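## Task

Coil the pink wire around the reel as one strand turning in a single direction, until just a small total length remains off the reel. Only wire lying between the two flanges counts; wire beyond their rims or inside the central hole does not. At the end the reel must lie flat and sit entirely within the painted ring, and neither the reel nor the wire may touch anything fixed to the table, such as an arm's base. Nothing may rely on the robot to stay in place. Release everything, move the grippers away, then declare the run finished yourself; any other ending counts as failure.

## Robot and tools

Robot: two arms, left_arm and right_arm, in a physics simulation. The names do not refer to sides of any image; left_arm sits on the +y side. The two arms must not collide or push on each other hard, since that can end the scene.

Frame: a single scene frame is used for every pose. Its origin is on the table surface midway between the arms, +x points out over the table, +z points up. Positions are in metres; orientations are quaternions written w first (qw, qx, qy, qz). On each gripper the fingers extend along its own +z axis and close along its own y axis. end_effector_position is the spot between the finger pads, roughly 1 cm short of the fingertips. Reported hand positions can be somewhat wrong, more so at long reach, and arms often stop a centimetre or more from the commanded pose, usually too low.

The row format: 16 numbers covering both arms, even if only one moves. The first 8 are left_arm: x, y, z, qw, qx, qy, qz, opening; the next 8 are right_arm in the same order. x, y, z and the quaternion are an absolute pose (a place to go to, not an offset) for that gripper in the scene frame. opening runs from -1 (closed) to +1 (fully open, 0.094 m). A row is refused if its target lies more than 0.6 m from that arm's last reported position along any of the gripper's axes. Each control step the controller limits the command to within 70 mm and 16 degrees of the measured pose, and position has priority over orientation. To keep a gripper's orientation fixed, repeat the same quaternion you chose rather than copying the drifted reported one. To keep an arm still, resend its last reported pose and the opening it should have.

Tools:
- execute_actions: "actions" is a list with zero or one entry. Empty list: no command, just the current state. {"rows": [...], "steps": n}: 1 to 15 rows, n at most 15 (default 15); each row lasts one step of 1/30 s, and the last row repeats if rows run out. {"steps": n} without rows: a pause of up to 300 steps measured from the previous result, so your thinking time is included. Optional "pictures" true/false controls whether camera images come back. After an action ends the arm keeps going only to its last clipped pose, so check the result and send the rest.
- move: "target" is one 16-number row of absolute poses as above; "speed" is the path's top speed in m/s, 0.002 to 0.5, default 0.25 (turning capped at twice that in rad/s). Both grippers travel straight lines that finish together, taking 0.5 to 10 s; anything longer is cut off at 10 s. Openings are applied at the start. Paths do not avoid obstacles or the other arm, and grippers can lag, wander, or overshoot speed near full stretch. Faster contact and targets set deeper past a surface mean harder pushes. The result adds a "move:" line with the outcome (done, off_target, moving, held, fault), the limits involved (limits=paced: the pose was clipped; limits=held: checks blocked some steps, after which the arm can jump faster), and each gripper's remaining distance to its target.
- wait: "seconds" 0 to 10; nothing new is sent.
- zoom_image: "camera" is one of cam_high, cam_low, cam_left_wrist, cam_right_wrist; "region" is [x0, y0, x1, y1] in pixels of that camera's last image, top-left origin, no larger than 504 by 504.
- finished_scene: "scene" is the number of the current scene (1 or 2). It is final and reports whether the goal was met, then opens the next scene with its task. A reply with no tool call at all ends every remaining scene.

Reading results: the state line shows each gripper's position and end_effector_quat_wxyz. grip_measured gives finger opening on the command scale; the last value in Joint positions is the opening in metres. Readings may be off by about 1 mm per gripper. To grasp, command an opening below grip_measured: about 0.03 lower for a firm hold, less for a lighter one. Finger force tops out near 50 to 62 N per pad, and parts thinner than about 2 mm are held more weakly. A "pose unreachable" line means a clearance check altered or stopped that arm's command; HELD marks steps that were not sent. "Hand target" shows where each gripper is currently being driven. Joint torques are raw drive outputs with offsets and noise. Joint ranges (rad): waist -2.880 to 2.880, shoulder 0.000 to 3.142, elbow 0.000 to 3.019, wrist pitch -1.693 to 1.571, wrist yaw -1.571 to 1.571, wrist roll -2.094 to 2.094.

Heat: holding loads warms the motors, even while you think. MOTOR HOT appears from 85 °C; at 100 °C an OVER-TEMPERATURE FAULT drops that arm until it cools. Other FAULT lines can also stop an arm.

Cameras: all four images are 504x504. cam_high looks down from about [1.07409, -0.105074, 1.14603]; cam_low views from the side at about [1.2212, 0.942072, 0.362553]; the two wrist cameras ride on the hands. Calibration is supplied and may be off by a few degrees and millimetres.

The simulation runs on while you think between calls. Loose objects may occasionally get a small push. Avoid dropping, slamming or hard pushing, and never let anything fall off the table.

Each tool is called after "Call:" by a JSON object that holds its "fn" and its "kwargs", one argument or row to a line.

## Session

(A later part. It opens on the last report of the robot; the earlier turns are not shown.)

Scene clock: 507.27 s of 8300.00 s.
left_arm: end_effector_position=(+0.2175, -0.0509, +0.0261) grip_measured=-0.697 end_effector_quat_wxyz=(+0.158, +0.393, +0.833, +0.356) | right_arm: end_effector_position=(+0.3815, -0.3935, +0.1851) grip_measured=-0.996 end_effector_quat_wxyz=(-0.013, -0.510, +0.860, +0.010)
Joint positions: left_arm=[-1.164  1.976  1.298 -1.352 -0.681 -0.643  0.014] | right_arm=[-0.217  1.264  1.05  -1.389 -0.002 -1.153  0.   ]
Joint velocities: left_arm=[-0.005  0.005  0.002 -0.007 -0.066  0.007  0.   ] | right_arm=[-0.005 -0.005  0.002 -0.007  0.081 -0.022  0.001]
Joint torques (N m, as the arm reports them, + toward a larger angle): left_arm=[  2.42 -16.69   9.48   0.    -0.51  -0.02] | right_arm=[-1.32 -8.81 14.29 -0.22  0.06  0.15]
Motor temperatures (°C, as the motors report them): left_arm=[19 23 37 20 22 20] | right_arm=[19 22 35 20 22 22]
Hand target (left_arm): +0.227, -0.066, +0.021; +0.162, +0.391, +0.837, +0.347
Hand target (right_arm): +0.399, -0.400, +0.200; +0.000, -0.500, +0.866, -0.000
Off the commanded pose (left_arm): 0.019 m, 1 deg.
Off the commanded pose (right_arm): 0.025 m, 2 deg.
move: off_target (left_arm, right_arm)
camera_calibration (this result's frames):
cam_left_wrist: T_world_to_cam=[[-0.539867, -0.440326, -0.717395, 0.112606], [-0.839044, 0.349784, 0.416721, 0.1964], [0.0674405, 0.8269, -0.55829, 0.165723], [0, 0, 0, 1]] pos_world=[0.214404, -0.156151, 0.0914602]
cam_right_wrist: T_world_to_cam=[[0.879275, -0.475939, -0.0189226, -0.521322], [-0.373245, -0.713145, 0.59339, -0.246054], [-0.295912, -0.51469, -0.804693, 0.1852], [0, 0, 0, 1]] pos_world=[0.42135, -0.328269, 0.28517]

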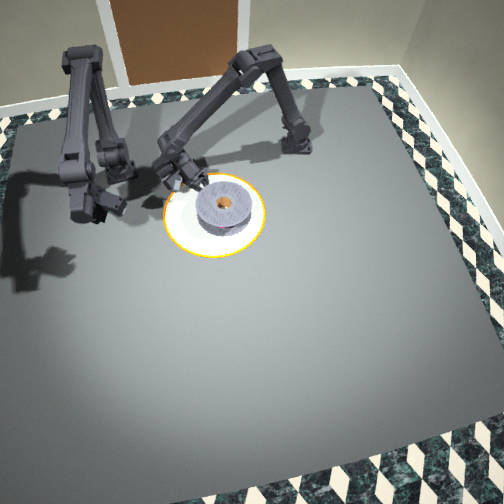

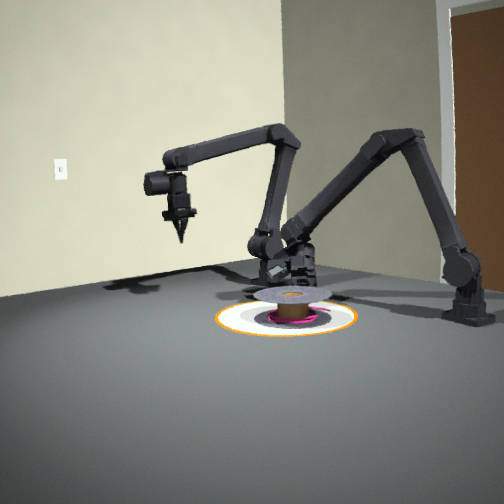

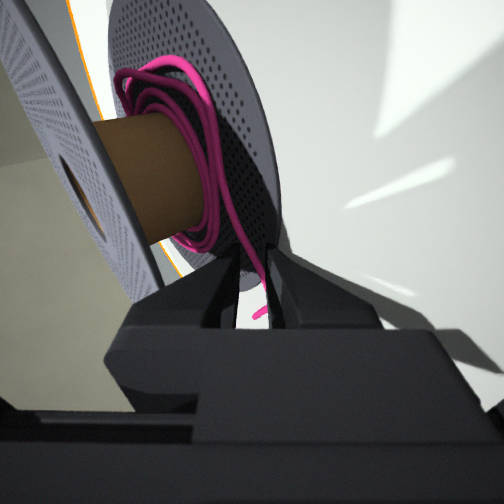

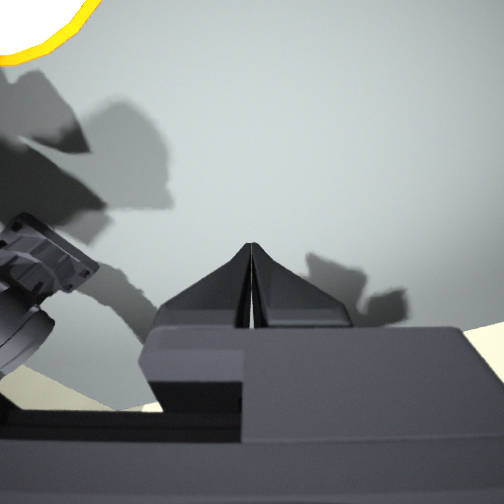

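Call:
{"fn": "move", "kwargs": {
  "target": [0.231,-0.062,0.012,0.162,0.391,0.837,0.347,-0.85, 0.4,-0.4,0.2,0,-0.5,0.866,0,-1],
  "speed": 0.02
}}

Call:
{"fn": "move", "kwargs": {
  "target": [0.231,-0.062,0.012,0.162,0.391,0.837,0.347,-0.975, 0.4,-0.4,0.2,0,-0.5,0.866,0,-1],
  "speed": 0.02
}}

Scene clock: 511.53 s of 8300.00 s.
left_arm: end_effector_position=(+0.2216, -0.0543, +0.0234) grip_measured=-0.847 end_effector_quat_wxyz=(+0.164, +0.392, +0.835, +0.349) | right_arm: end_effector_position=(+0.3815, -0.3935, +0.1851) grip_measured=-0.996 end_effector_quat_wxyz=(-0.013, -0.510, +0.860, +0.010)
Joint positions: left_arm=[-1.158  1.978  1.298 -1.325 -0.685 -0.631  0.007] | right_arm=[-0.217  1.264  1.05  -1.389 -0.002 -1.153  0.   ]
Joint velocities: left_arm=[-0.005  0.005 -0.017 -0.007  0.095 -0.051 -0.002] | right_arm=[-0.015 -0.005 -0.017  0.002  0.007 -0.022 -0.001]
Joint torques (N m, as the arm reports them, + toward a larger angle): left_arm=[  2.75 -16.34   8.16   0.18  -0.46   0.  ] | right_arm=[-1.3  -8.83 14.29 -0.22  0.06  0.15]
Motor temperatures (°C, as the motors report them): left_arm=[19 23 37 20 22 20] | right_arm=[19 22 36 20 22 22]
Hand target (left_arm): +0.231, -0.062, +0.012; +0.162, +0.391, +0.837, +0.347
Hand target (right_arm): +0.399, -0.400, +0.200; +0.000, -0.500, +0.866, -0.000
Off the commanded pose (left_arm): 0.017 m, 0 deg.
Off the commanded pose (right_arm): 0.025 m, 2 deg.
move: off_target (left_arm, right_arm)
camera_calibration (this result's frames):
cam_left_wrist: T_world_to_cam=[[-0.538768, -0.450194, -0.712077, 0.110462], [-0.839297, 0.359938, 0.407463, 0.203045], [0.0728662, 0.817172, -0.571769, 0.165382], [0, 0, 0, 1]] pos_world=[0.217878, -0.158499, 0.0904844]
cam_right_wrist: T_world_to_cam=[[0.879275, -0.475939, -0.0189226, -0.521322], [-0.373245, -0.713145, 0.59339, -0.246054], [-0.295912, -0.51469, -0.804693, 0.1852], [0, 0, 0, 1]] pos_world=[0.42135, -0.328269, 0.28517]

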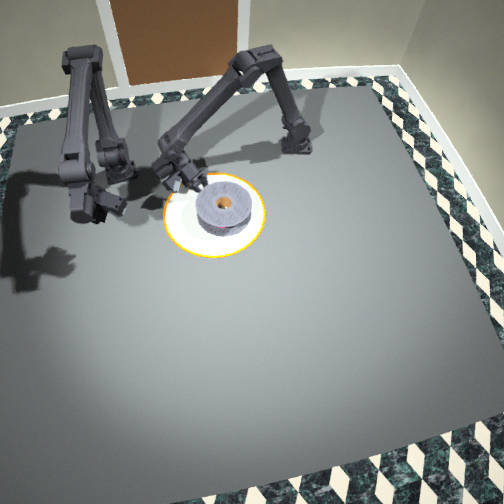

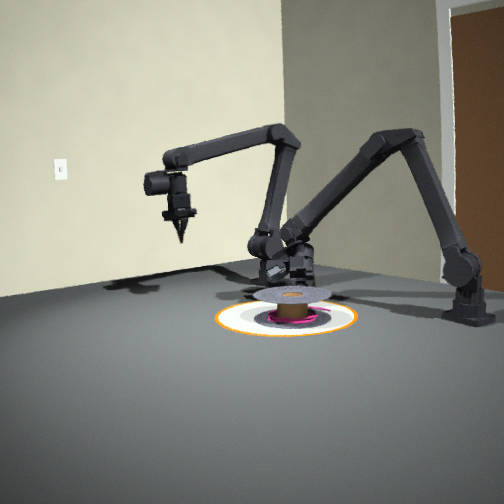

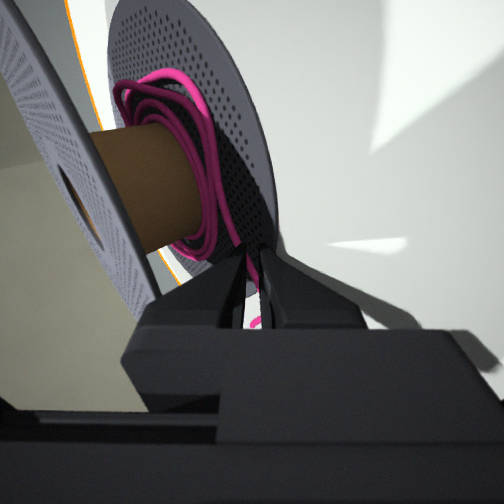

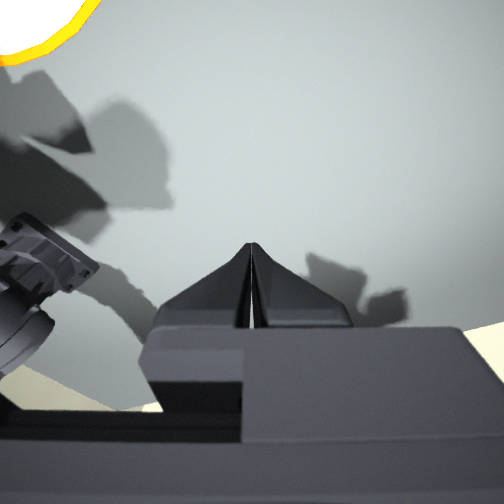

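Scene clock: 513.00 s of 8300.00 s.
left_arm: end_effector_position=(+0.2220, -0.0544, +0.0213) grip_measured=-0.972 end_effector_quat_wxyz=(+0.163, +0.392, +0.835, +0.350) | right_arm: end_effector_position=(+0.3815, -0.3935, +0.1851) grip_measured=-0.996 end_effector_quat_wxyz=(-0.013, -0.510, +0.860, +0.010)
Joint positions: left_arm=[-1.157  1.982  1.298 -1.322 -0.685 -0.63   0.001] | right_arm=[-0.217  1.264  1.05  -1.389 -0.002 -1.153  0.   ]
Joint velocities: left_arm=[ 0.005  0.005 -0.007  0.007  0.007  0.022 -0.001] | right_arm=[-0.024 -0.015 -0.007  0.002 -0.11   0.022  0.   ]
Joint torques (N m, as the arm reports them, + toward a larger angle): left_arm=[  2.59 -16.73   8.13   0.04  -0.46   0.  ] | right_arm=[-1.33 -8.84 14.3  -0.22  0.06  0.15]
Motor temperatures (°C, as the motors report them): left_arm=[19 23 37 20 22 20] | right_arm=[19 22 36 20 22 22]
Hand target (left_arm): +0.231, -0.062, +0.012; +0.162, +0.391, +0.837, +0.347
Hand target (right_arm): +0.399, -0.400, +0.200; +0.000, -0.500, +0.866, -0.000
Off the commanded pose (left_arm): 0.015 m, 0 deg.
Off the commanded pose (right_arm): 0.025 m, 2 deg.
move: off_target (left_arm, right_arm)
camera_calibration (this result's frames):
cam_left_wrist: T_world_to_cam=[[-0.539031, -0.449489, -0.712324, 0.109265], [-0.839169, 0.359273, 0.408311, 0.204116], [0.0723875, 0.817853, -0.570856, 0.164321], [0, 0, 0, 1]] pos_world=[0.21829, -0.15861, 0.088293]
cam_right_wrist: T_world_to_cam=[[0.879275, -0.475939, -0.0189226, -0.521322], [-0.373245, -0.713145, 0.59339, -0.246054], [-0.295912, -0.51469, -0.804693, 0.1852], [0, 0, 0, 1]] pos_world=[0.42135, -0.328269, 0.28517]

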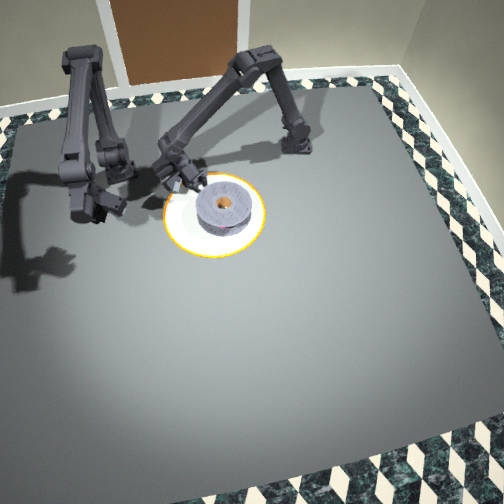

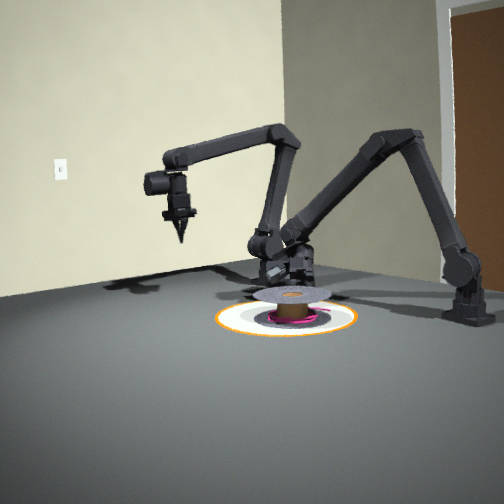

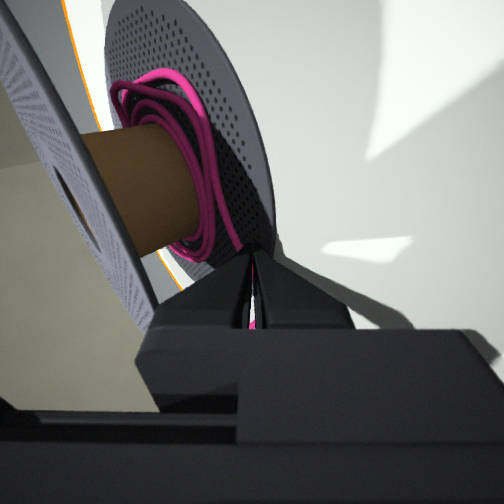

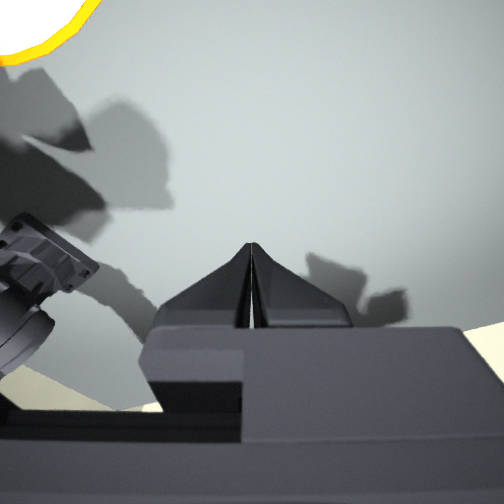

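Call:
{"fn": "move", "kwargs": {
  "target": [0.229,-0.043,0.018,0.162,0.391,0.837,0.347,-0.8, 0.4,-0.4,0.2,0,-0.5,0.866,0,-1],
  "speed": 0.02
}}

Call:
{"fn": "move", "kwargs": {
  "target": [0.229,-0.043,0.012,0.162,0.391,0.837,0.347,-0.975, 0.4,-0.4,0.2,0,-0.5,0.866,0,-1],
  "speed": 0.02
}}

Scene clock: 517.73 s of 8300.00 s.
left_arm: end_effector_position=(+0.2234, -0.0510, +0.0240) grip_measured=-0.803 end_effector_quat_wxyz=(+0.170, +0.392, +0.836, +0.345) | right_arm: end_effector_position=(+0.3815, -0.3935, +0.1851) grip_measured=-0.996 end_effector_quat_wxyz=(-0.013, -0.510, +0.860, +0.010)
Joint positions: left_arm=[-1.155  1.964  1.278 -1.302 -0.692 -0.625  0.009] | right_arm=[-0.217  1.264  1.05  -1.389 -0.002 -1.153  0.   ]
Joint velocities: left_arm=[-0.015 -0.005  0.002 -0.002 -0.007 -0.007 -0.   ] | right_arm=[ 0.005  0.015  0.002 -0.007 -0.037 -0.066 -0.001]
Joint torques (N m, as the arm reports them, + toward a larger angle): left_arm=[  2.88 -19.16   4.56   0.01  -0.3   -0.01] | right_arm=[-1.33 -8.8  14.29 -0.21  0.06  0.15]
Motor temperatures (°C, as the motors report them): left_arm=[19 24 36 20 22 20] | right_arm=[19 22 37 20 22 22]
Hand target (left_arm): +0.229, -0.043, +0.018; +0.162, +0.391, +0.837, +0.347
Hand target (right_arm): +0.399, -0.400, +0.200; +0.000, -0.500, +0.866, -0.000
Off the commanded pose (left_arm): 0.011 m, 1 deg.
Off the commanded pose (right_arm): 0.025 m, 2 deg.
After step 90, 0.27 s passed at rest.
move: off_target (left_arm, right_arm)
camera_calibration (this result's frames):
cam_left_wrist: T_world_to_cam=[[-0.535151, -0.457059, -0.71043, 0.112112], [-0.840975, 0.367739, 0.3969, 0.204101], [0.079846, 0.809855, -0.581171, 0.161137], [0, 0, 0, 1]] pos_world=[0.218775, -0.154312, 0.0922885]
cam_right_wrist: T_world_to_cam=[[0.879275, -0.475939, -0.0189226, -0.521322], [-0.373245, -0.713145, 0.59339, -0.246054], [-0.295912, -0.51469, -0.804693, 0.1852], [0, 0, 0, 1]] pos_world=[0.42135, -0.328269, 0.28517]

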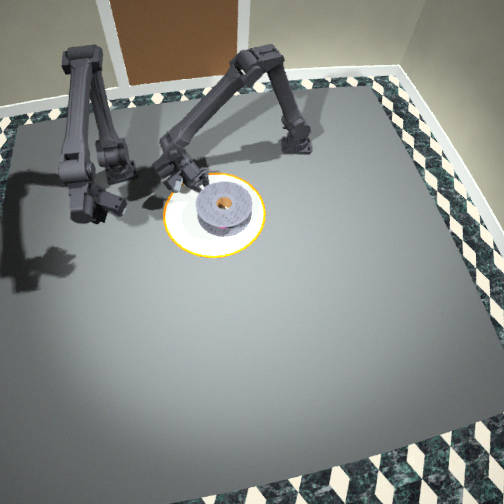

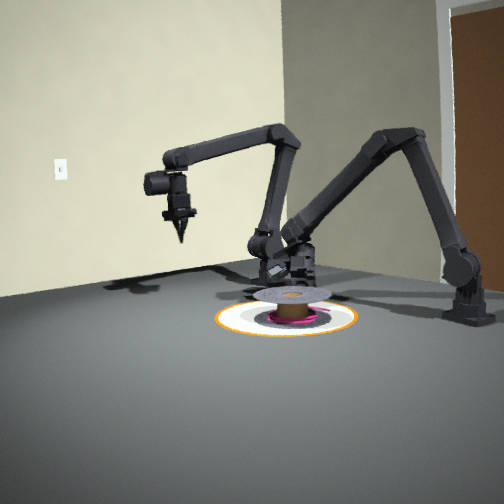

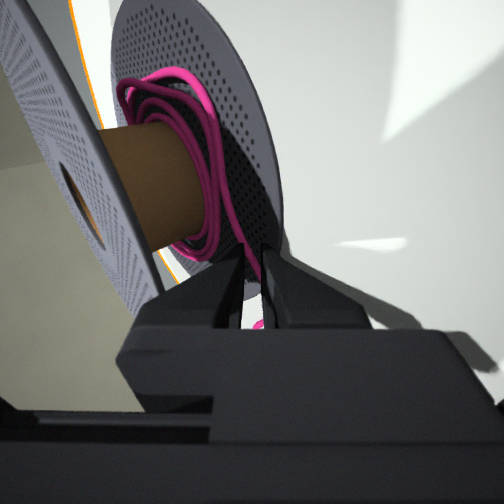

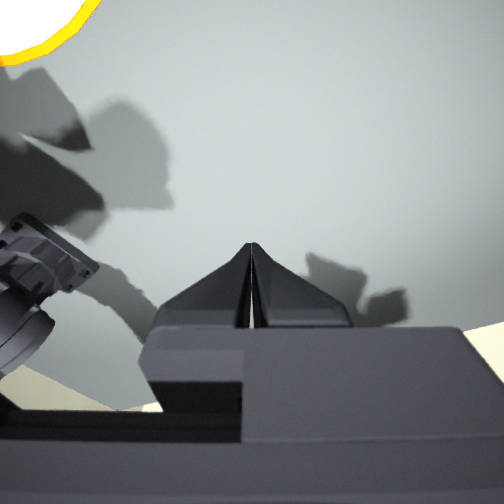

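Scene clock: 519.20 s of 8300.00 s.
left_arm: end_effector_position=(+0.2249, -0.0493, +0.0213) grip_measured=-0.972 end_effector_quat_wxyz=(+0.170, +0.389, +0.837, +0.344) | right_arm: end_effector_position=(+0.3815, -0.3935, +0.1851) grip_measured=-0.996 end_effector_quat_wxyz=(-0.013, -0.510, +0.860, +0.010)
Joint positions: left_arm=[-1.15   1.964  1.271 -1.29  -0.692 -0.625  0.001] | right_arm=[-0.217  1.264  1.05  -1.389 -0.002 -1.153  0.   ]
Joint velocities: left_arm=[ 0.015  0.015  0.002 -0.002  0.037  0.051 -0.001] | right_arm=[-0.005 -0.005  0.012 -0.007 -0.037 -0.022 -0.002]
Joint torques (N m, as the arm reports them, + toward a larger angle): left_arm=[  2.57 -18.2    4.92   0.01  -0.31   0.  ] | right_arm=[-1.34 -8.81 14.3  -0.22  0.06  0.15]
Motor temperatures (°C, as the motors report them): left_arm=[19 24 36 20 22 20] | right_arm=[19 22 37 20 22 22]
Hand target (left_arm): +0.229, -0.043, +0.012; +0.162, +0.391, +0.837, +0.347
Hand target (right_arm): +0.399, -0.400, +0.200; +0.000, -0.500, +0.866, -0.000
Off the commanded pose (left_arm): 0.012 m, 1 deg.
Off the commanded pose (right_arm): 0.025 m, 2 deg.
move: off_target (left_arm, right_arm)
camera_calibration (this result's frames):
cam_left_wrist: T_world_to_cam=[[-0.532625, -0.462702, -0.708674, 0.110895], [-0.842818, 0.366409, 0.394212, 0.206233], [0.0772622, 0.807249, -0.585132, 0.158626], [0, 0, 0, 1]] pos_world=[0.220627, -0.152305, 0.0901056]
cam_right_wrist: T_world_to_cam=[[0.879275, -0.475939, -0.0189226, -0.521322], [-0.373245, -0.713145, 0.59339, -0.246054], [-0.295912, -0.51469, -0.804693, 0.1852], [0, 0, 0, 1]] pos_world=[0.42135, -0.328269, 0.28517]

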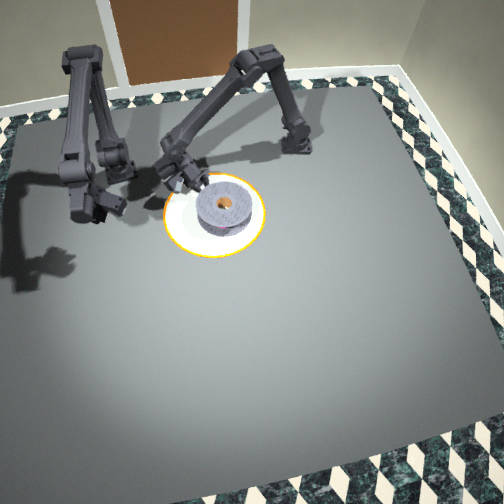

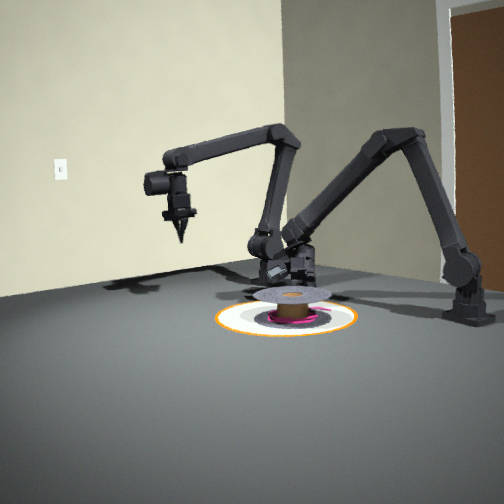

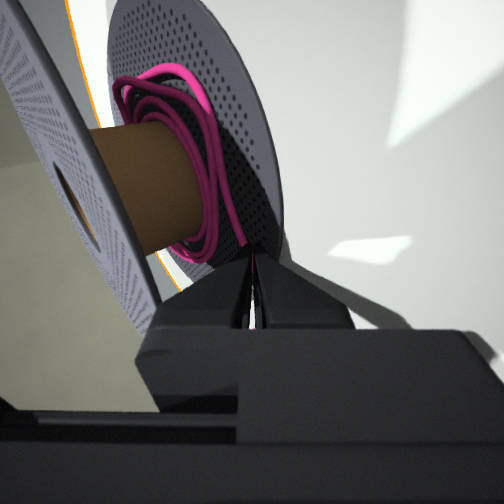

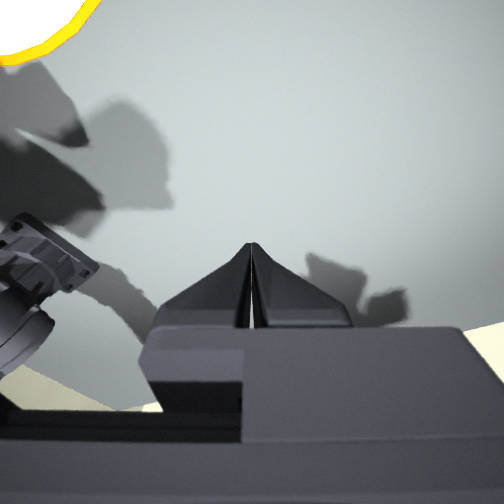

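Call:
{"fn": "move", "kwargs": {
  "target": [0.195,-0.055,0.05,0.103,0.326,0.897,0.283,-0.7, 0.4,-0.4,0.2,0,-0.5,0.866,0,-1],
  "speed": 0.05
}}

Scene clock: 525.00 s of 8300.00 s.
left_arm: end_effector_position=(+0.1918, -0.0392, +0.0347) grip_measured=-0.703 end_effector_quat_wxyz=(+0.092, +0.336, +0.888, +0.300) | right_arm: end_effector_position=(+0.3815, -0.3935, +0.1851) grip_measured=-0.996 end_effector_quat_wxyz=(-0.013, -0.510, +0.860, +0.010)
Joint positions: left_arm=[-1.15   1.909  1.277 -1.378 -0.48  -0.731  0.014] | right_arm=[-0.217  1.264  1.05  -1.389 -0.002 -1.153  0.   ]
Joint velocities: left_arm=[-0.005 -0.005 -0.002 -0.002 -0.037 -0.022  0.001] | right_arm=[-0.015  0.005  0.012  0.002 -0.066  0.007  0.   ]
Joint torques (N m, as the arm reports them, + toward a larger angle): left_arm=[  1.41 -19.66   9.9   -1.8   -0.19  -0.32] | right_arm=[-1.34 -8.85 14.28 -0.22  0.06  0.15]
Motor temperatures (°C, as the motors report them): left_arm=[19 24 35 20 22 20] | right_arm=[19 22 37 20 22 22]
Hand target (left_arm): +0.195, -0.054, +0.051; +0.102, +0.325, +0.896, +0.284
Hand target (right_arm): +0.399, -0.400, +0.200; +0.000, -0.500, +0.866, -0.000
Off the commanded pose (left_arm): 0.022 m, 3 deg.
Off the commanded pose (right_arm): 0.025 m, 2 deg.
move: off_target (left_arm, right_arm)
camera_calibration (this result's frames):
cam_left_wrist: T_world_to_cam=[[-0.538287, -0.596498, -0.595347, 0.0993658], [-0.830283, 0.254235, 0.495979, 0.159009], [-0.144493, 0.761285, -0.632113, 0.203263], [0, 0, 0, 1]] pos_world=[0.21488, -0.135895, 0.108777]
cam_right_wrist: T_world_to_cam=[[0.879275, -0.475939, -0.0189226, -0.521322], [-0.373245, -0.713145, 0.59339, -0.246054], [-0.295912, -0.51469, -0.804693, 0.1852], [0, 0, 0, 1]] pos_world=[0.42135, -0.328269, 0.28517]

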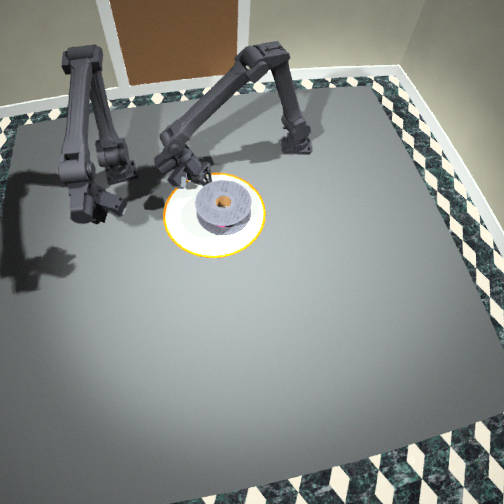

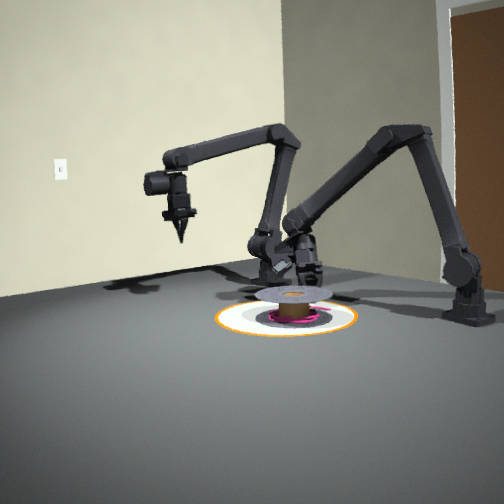

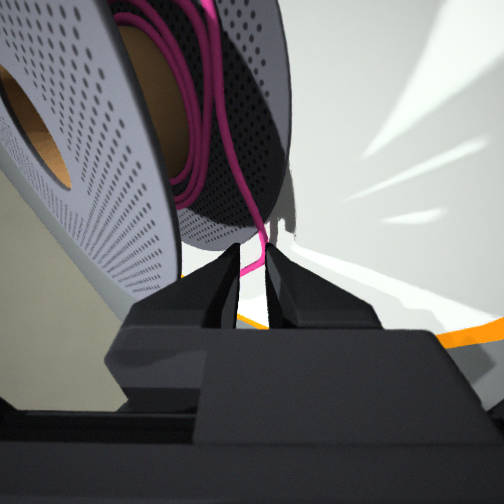

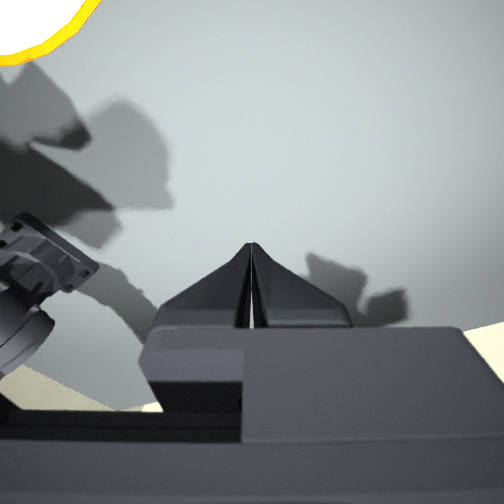

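Call:
{"fn": "move", "kwargs": {
  "target": [0.203,-0.046,0.008,0.103,0.326,0.897,0.283,-0.7, 0.4,-0.4,0.2,0,-0.5,0.866,0,-1],
  "speed": 0.03
}}

Scene clock: 529.23 s of 8300.00 s.
left_arm: end_effector_position=(+0.1983, -0.0525, +0.0227) grip_measured=-0.703 end_effector_quat_wxyz=(+0.109, +0.327, +0.898, +0.275) | right_arm: end_effector_position=(+0.3815, -0.3935, +0.1851) grip_measured=-0.996 end_effector_quat_wxyz=(-0.013, -0.510, +0.860, +0.010)
Joint positions: left_arm=[-1.142  1.922  1.277 -1.3   -0.481 -0.732  0.014] | right_arm=[-0.217  1.264  1.05  -1.389 -0.002 -1.153  0.   ]
Joint velocities: left_arm=[-0.015 -0.005 -0.002 -0.002 -0.066 -0.051 -0.   ] | right_arm=[-0.005  0.005  0.002  0.007  0.051 -0.037 -0.001]
Joint torques (N m, as the arm reports them, + toward a larger angle): left_arm=[  2.78 -16.91   5.29   0.21  -0.45  -0.08] | right_arm=[-1.34 -8.8  14.28 -0.22  0.06  0.15]
Motor temperatures (°C, as the motors report them): left_arm=[19 24 35 20 22 20] | right_arm=[19 21 38 20 22 22]
Hand target (left_arm): +0.203, -0.046, +0.008; +0.103, +0.326, +0.896, +0.283
Hand target (right_arm): +0.399, -0.400, +0.200; +0.000, -0.500, +0.866, -0.000
Off the commanded pose (left_arm): 0.017 m, 1 deg.
Off the commanded pose (right_arm): 0.025 m, 2 deg.
move: off_target (left_arm, right_arm)
camera_calibration (this result's frames):
cam_left_wrist: T_world_to_cam=[[-0.524288, -0.637318, -0.564755, 0.0821863], [-0.840068, 0.278604, 0.465472, 0.177641], [-0.139311, 0.718474, -0.68146, 0.204501], [0, 0, 0, 1]] pos_world=[0.220809, -0.144042, 0.103088]
cam_right_wrist: T_world_to_cam=[[0.879275, -0.475939, -0.0189226, -0.521322], [-0.373245, -0.713145, 0.59339, -0.246054], [-0.295912, -0.51469, -0.804693, 0.1852], [0, 0, 0, 1]] pos_world=[0.42135, -0.328269, 0.28517]

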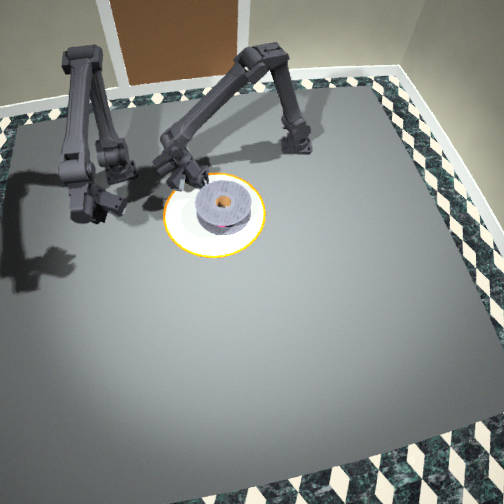

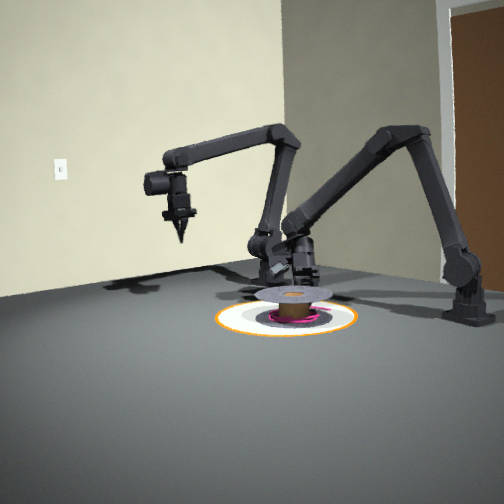

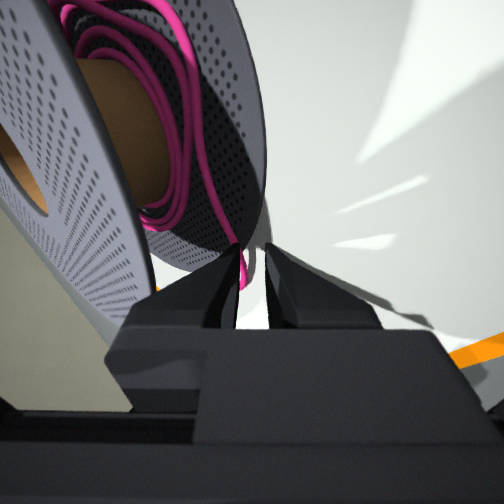

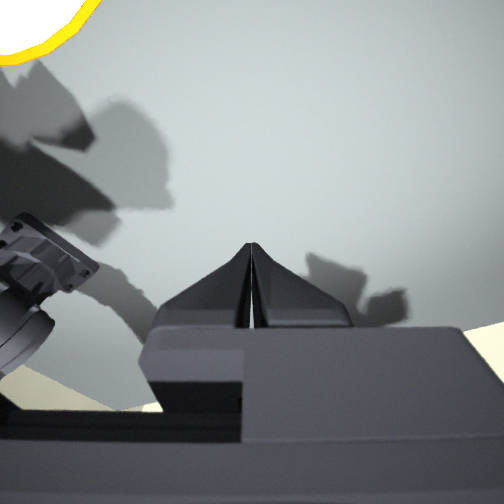

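Shift +y about 1 cm.

Call:
{"fn": "move", "kwargs": {
  "target": [0.2,-0.033,0.012,0.103,0.326,0.897,0.283,-0.7, 0.4,-0.4,0.2,0,-0.5,0.866,0,-1],
  "speed": 0.02
}}

Scene clock: 534.73 s of 8300.00 s.
left_arm: end_effector_position=(+0.1971, -0.0436, +0.0220) grip_measured=-0.703 end_effector_quat_wxyz=(+0.111, +0.327, +0.897, +0.276) | right_arm: end_effector_position=(+0.3815, -0.3935, +0.1851) grip_measured=-0.996 end_effector_quat_wxyz=(-0.013, -0.510, +0.860, +0.010)
Joint positions: left_arm=[-1.142  1.905  1.246 -1.286 -0.487 -0.732  0.014] | right_arm=[-0.217  1.264  1.05  -1.389 -0.002 -1.153  0.   ]
Joint velocities: left_arm=[-0.005  0.005 -0.002  0.007 -0.007  0.066 -0.   ] | right_arm=[-0.015 -0.024 -0.007 -0.002 -0.037 -0.037  0.001]
Joint torques (N m, as the arm reports them, + toward a larger angle): left_arm=[  2.55 -17.7    4.23  -0.05  -0.26  -0.09] | right_arm=[-1.29 -8.81 14.3  -0.22  0.06  0.15]
Motor temperatures (°C, as the motors report them): left_arm=[19 24 35 20 22 20] | right_arm=[19 21 38 20 22 22]
Hand target (left_arm): +0.200, -0.033, +0.012; +0.103, +0.326, +0.896, +0.283
Hand target (right_arm): +0.399, -0.400, +0.200; +0.000, -0.500, +0.866, -0.000
Off the commanded pose (left_arm): 0.015 m, 1 deg.
Off the commanded pose (right_arm): 0.025 m, 2 deg.
After step 90, 1.03 s passed at rest.
move: off_target (left_arm, right_arm)
camera_calibration (this result's frames):
cam_left_wrist: T_world_to_cam=[[-0.522624, -0.635195, -0.568675, 0.0866679], [-0.841967, 0.279698, 0.461369, 0.175055], [-0.134002, 0.719928, -0.68099, 0.196517], [0, 0, 0, 1]] pos_world=[0.219018, -0.135389, 0.102347]
cam_right_wrist: T_world_to_cam=[[0.879275, -0.475939, -0.0189226, -0.521322], [-0.373245, -0.713145, 0.59339, -0.246054], [-0.295912, -0.51469, -0.804693, 0.1852], [0, 0, 0, 1]] pos_world=[0.42135, -0.328269, 0.28517]

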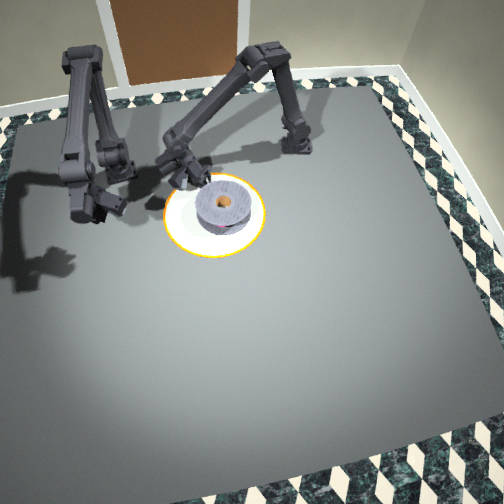

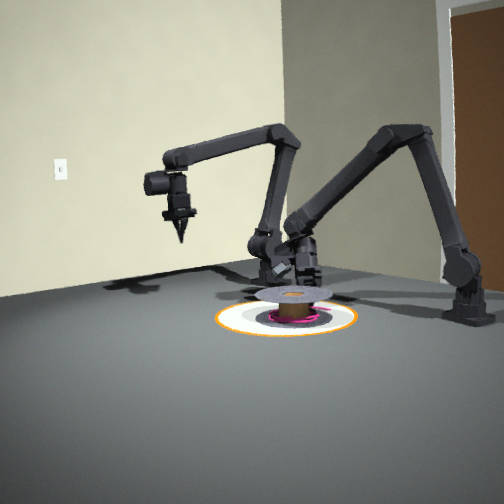

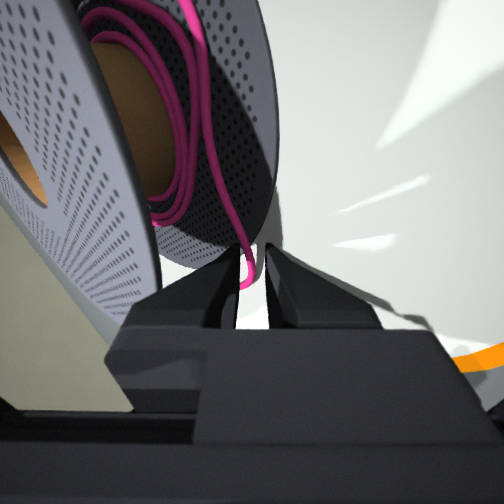

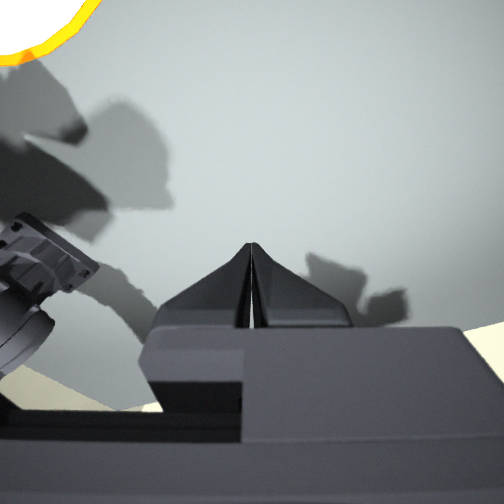

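Call:
{"fn": "move", "kwargs": {
  "target": [0.202,-0.029,0.006,0.103,0.326,0.897,0.283,-0.85, 0.4,-0.4,0.2,0,-0.5,0.866,0,-1],
  "speed": 0.02
}}

Call:
{"fn": "move", "kwargs": {
  "target": [0.202,-0.029,0.006,0.103,0.326,0.897,0.283,-0.975, 0.4,-0.4,0.2,0,-0.5,0.866,0,-1],
  "speed": 0.02
}}

Scene clock: 540.17 s of 8300.00 s.
left_arm: end_effector_position=(+0.1964, -0.0402, +0.0198) grip_measured=-0.847 end_effector_quat_wxyz=(+0.113, +0.327, +0.897, +0.275) | right_arm: end_effector_position=(+0.3815, -0.3935, +0.1851) grip_measured=-0.996 end_effector_quat_wxyz=(-0.013, -0.510, +0.860, +0.010)
Joint positions: left_arm=[-1.142  1.899  1.231 -1.273 -0.488 -0.732  0.007] | right_arm=[-0.217  1.264  1.05  -1.389 -0.002 -1.153  0.   ]
Joint velocities: left_arm=[-0.005 -0.015 -0.012 -0.002  0.022  0.007  0.001] | right_arm=[-0.005  0.005 -0.002 -0.007  0.007  0.007  0.002]
Joint torques (N m, as the arm reports them, + toward a larger angle): left_arm=[  3.   -16.85   4.21   0.28  -0.32  -0.02] | right_arm=[-1.33 -8.81 14.29 -0.22  0.06  0.15]
Motor temperatures (°C, as the motors report them): left_arm=[19 24 34 20 22 20] | right_arm=[19 21 39 20 22 22]
Hand target (left_arm): +0.202, -0.029, +0.006; +0.103, +0.326, +0.896, +0.283
Hand target (right_arm): +0.399, -0.400, +0.200; +0.000, -0.500, +0.866, -0.000
Off the commanded pose (left_arm): 0.019 m, 1 deg.
Off the commanded pose (right_arm): 0.025 m, 2 deg.
After step 90, 0.97 s passed at rest.
move: off_target (left_arm, right_arm)
camera_calibration (this result's frames):
cam_left_wrist: T_world_to_cam=[[-0.521956, -0.636854, -0.567432, 0.0870514], [-0.842573, 0.281393, 0.459226, 0.174717], [-0.132789, 0.717799, -0.683471, 0.192214], [0, 0, 0, 1]] pos_world=[0.218173, -0.131696, 0.100534]
cam_right_wrist: T_world_to_cam=[[0.879275, -0.475939, -0.0189226, -0.521322], [-0.373245, -0.713145, 0.59339, -0.246054], [-0.295912, -0.51469, -0.804693, 0.1852], [0, 0, 0, 1]] pos_world=[0.42135, -0.328269, 0.28517]

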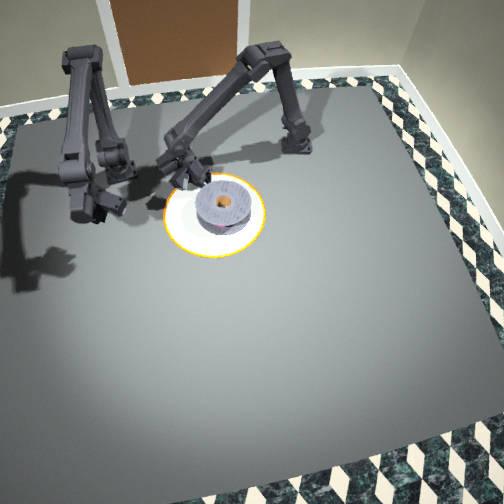

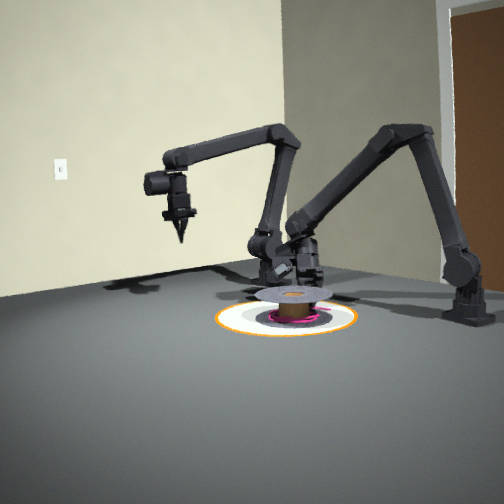

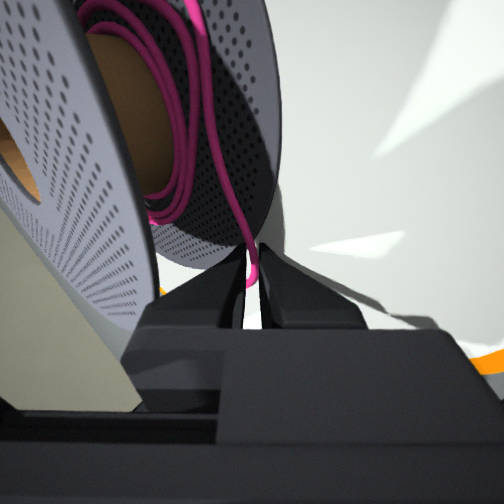

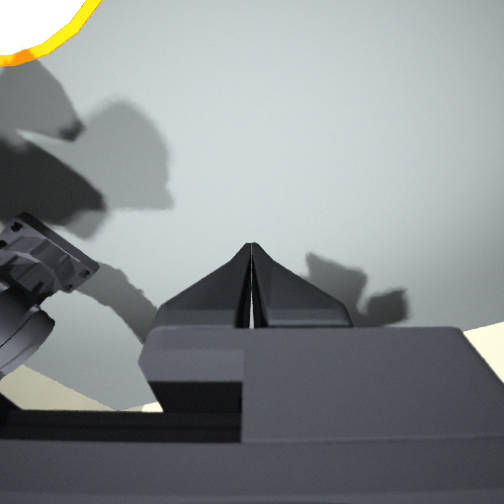

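Scene clock: 541.63 s of 8300.00 s.
left_arm: end_effector_position=(+0.1967, -0.0396, +0.0195) grip_measured=-0.958 end_effector_quat_wxyz=(+0.113, +0.327, +0.897, +0.275) | right_arm: end_effector_position=(+0.3815, -0.3935, +0.1851) grip_measured=-0.996 end_effector_quat_wxyz=(-0.013, -0.510, +0.860, +0.010)
Joint positions: left_arm=[-1.142  1.899  1.228 -1.27  -0.488 -0.732  0.002] | right_arm=[-0.217  1.264  1.05  -1.389 -0.002 -1.153  0.   ]
Joint velocities: left_arm=[-0.005 -0.015 -0.017  0.002  0.022  0.007  0.   ] | right_arm=[-0.005 -0.015  0.012  0.002  0.022  0.051 -0.001]
Joint torques (N m, as the arm reports them, + toward a larger angle): left_arm=[  2.96 -16.74   4.35   0.2   -0.31  -0.02] | right_arm=[-1.32 -8.8  14.29 -0.22  0.06  0.15]
Motor temperatures (°C, as the motors report them): left_arm=[19 24 34 20 22 20] | right_arm=[19 21 38 20 22 22]
Hand target (left_arm): +0.202, -0.029, +0.006; +0.103, +0.325, +0.896, +0.283
Hand target (right_arm): +0.399, -0.400, +0.200; +0.000, -0.500, +0.866, -0.000
Off the commanded pose (left_arm): 0.018 m, 1 deg.
Off the commanded pose (right_arm): 0.025 m, 2 deg.
move: off_target (left_arm, right_arm)
camera_calibration (this result's frames):
cam_left_wrist: T_world_to_cam=[[-0.521261, -0.637554, -0.567284, 0.0871904], [-0.842989, 0.281169, 0.4586, 0.175013], [-0.132879, 0.717265, -0.684014, 0.191598], [0, 0, 0, 1]] pos_world=[0.218442, -0.131046, 0.100257]
cam_right_wrist: T_world_to_cam=[[0.879275, -0.475939, -0.0189226, -0.521322], [-0.373245, -0.713145, 0.59339, -0.246054], [-0.295912, -0.51469, -0.804693, 0.1852], [0, 0, 0, 1]] pos_world=[0.42135, -0.328269, 0.28517]

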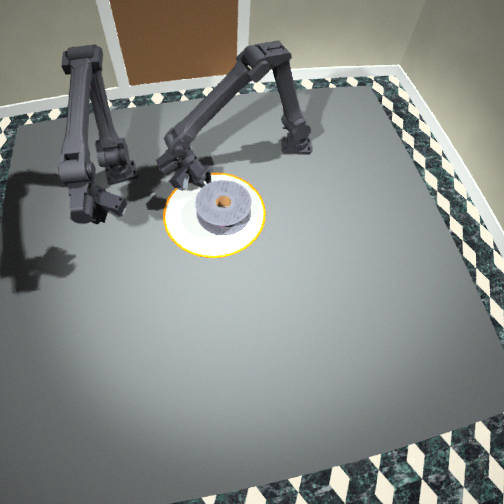

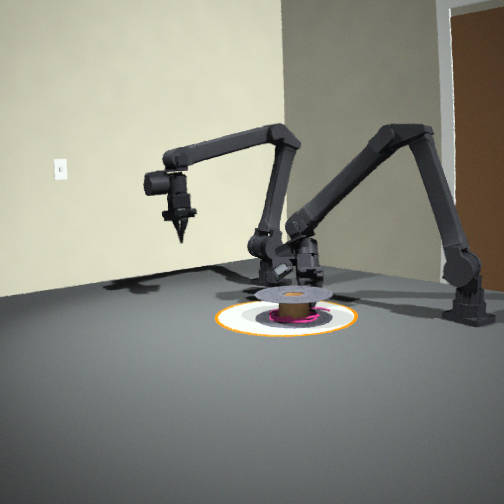

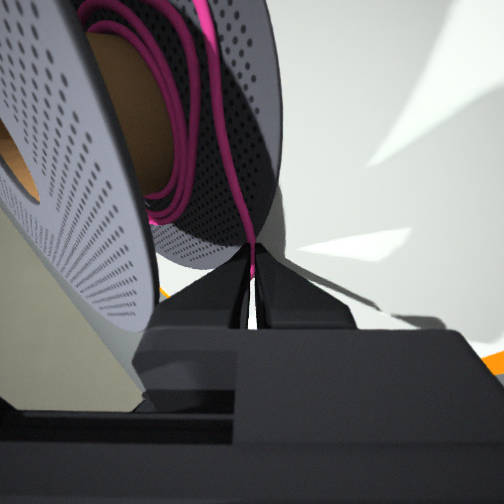

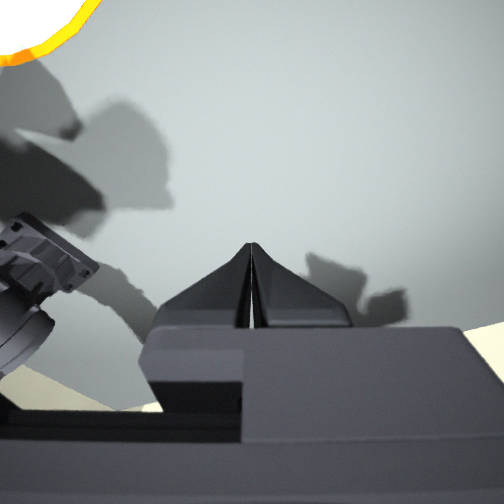

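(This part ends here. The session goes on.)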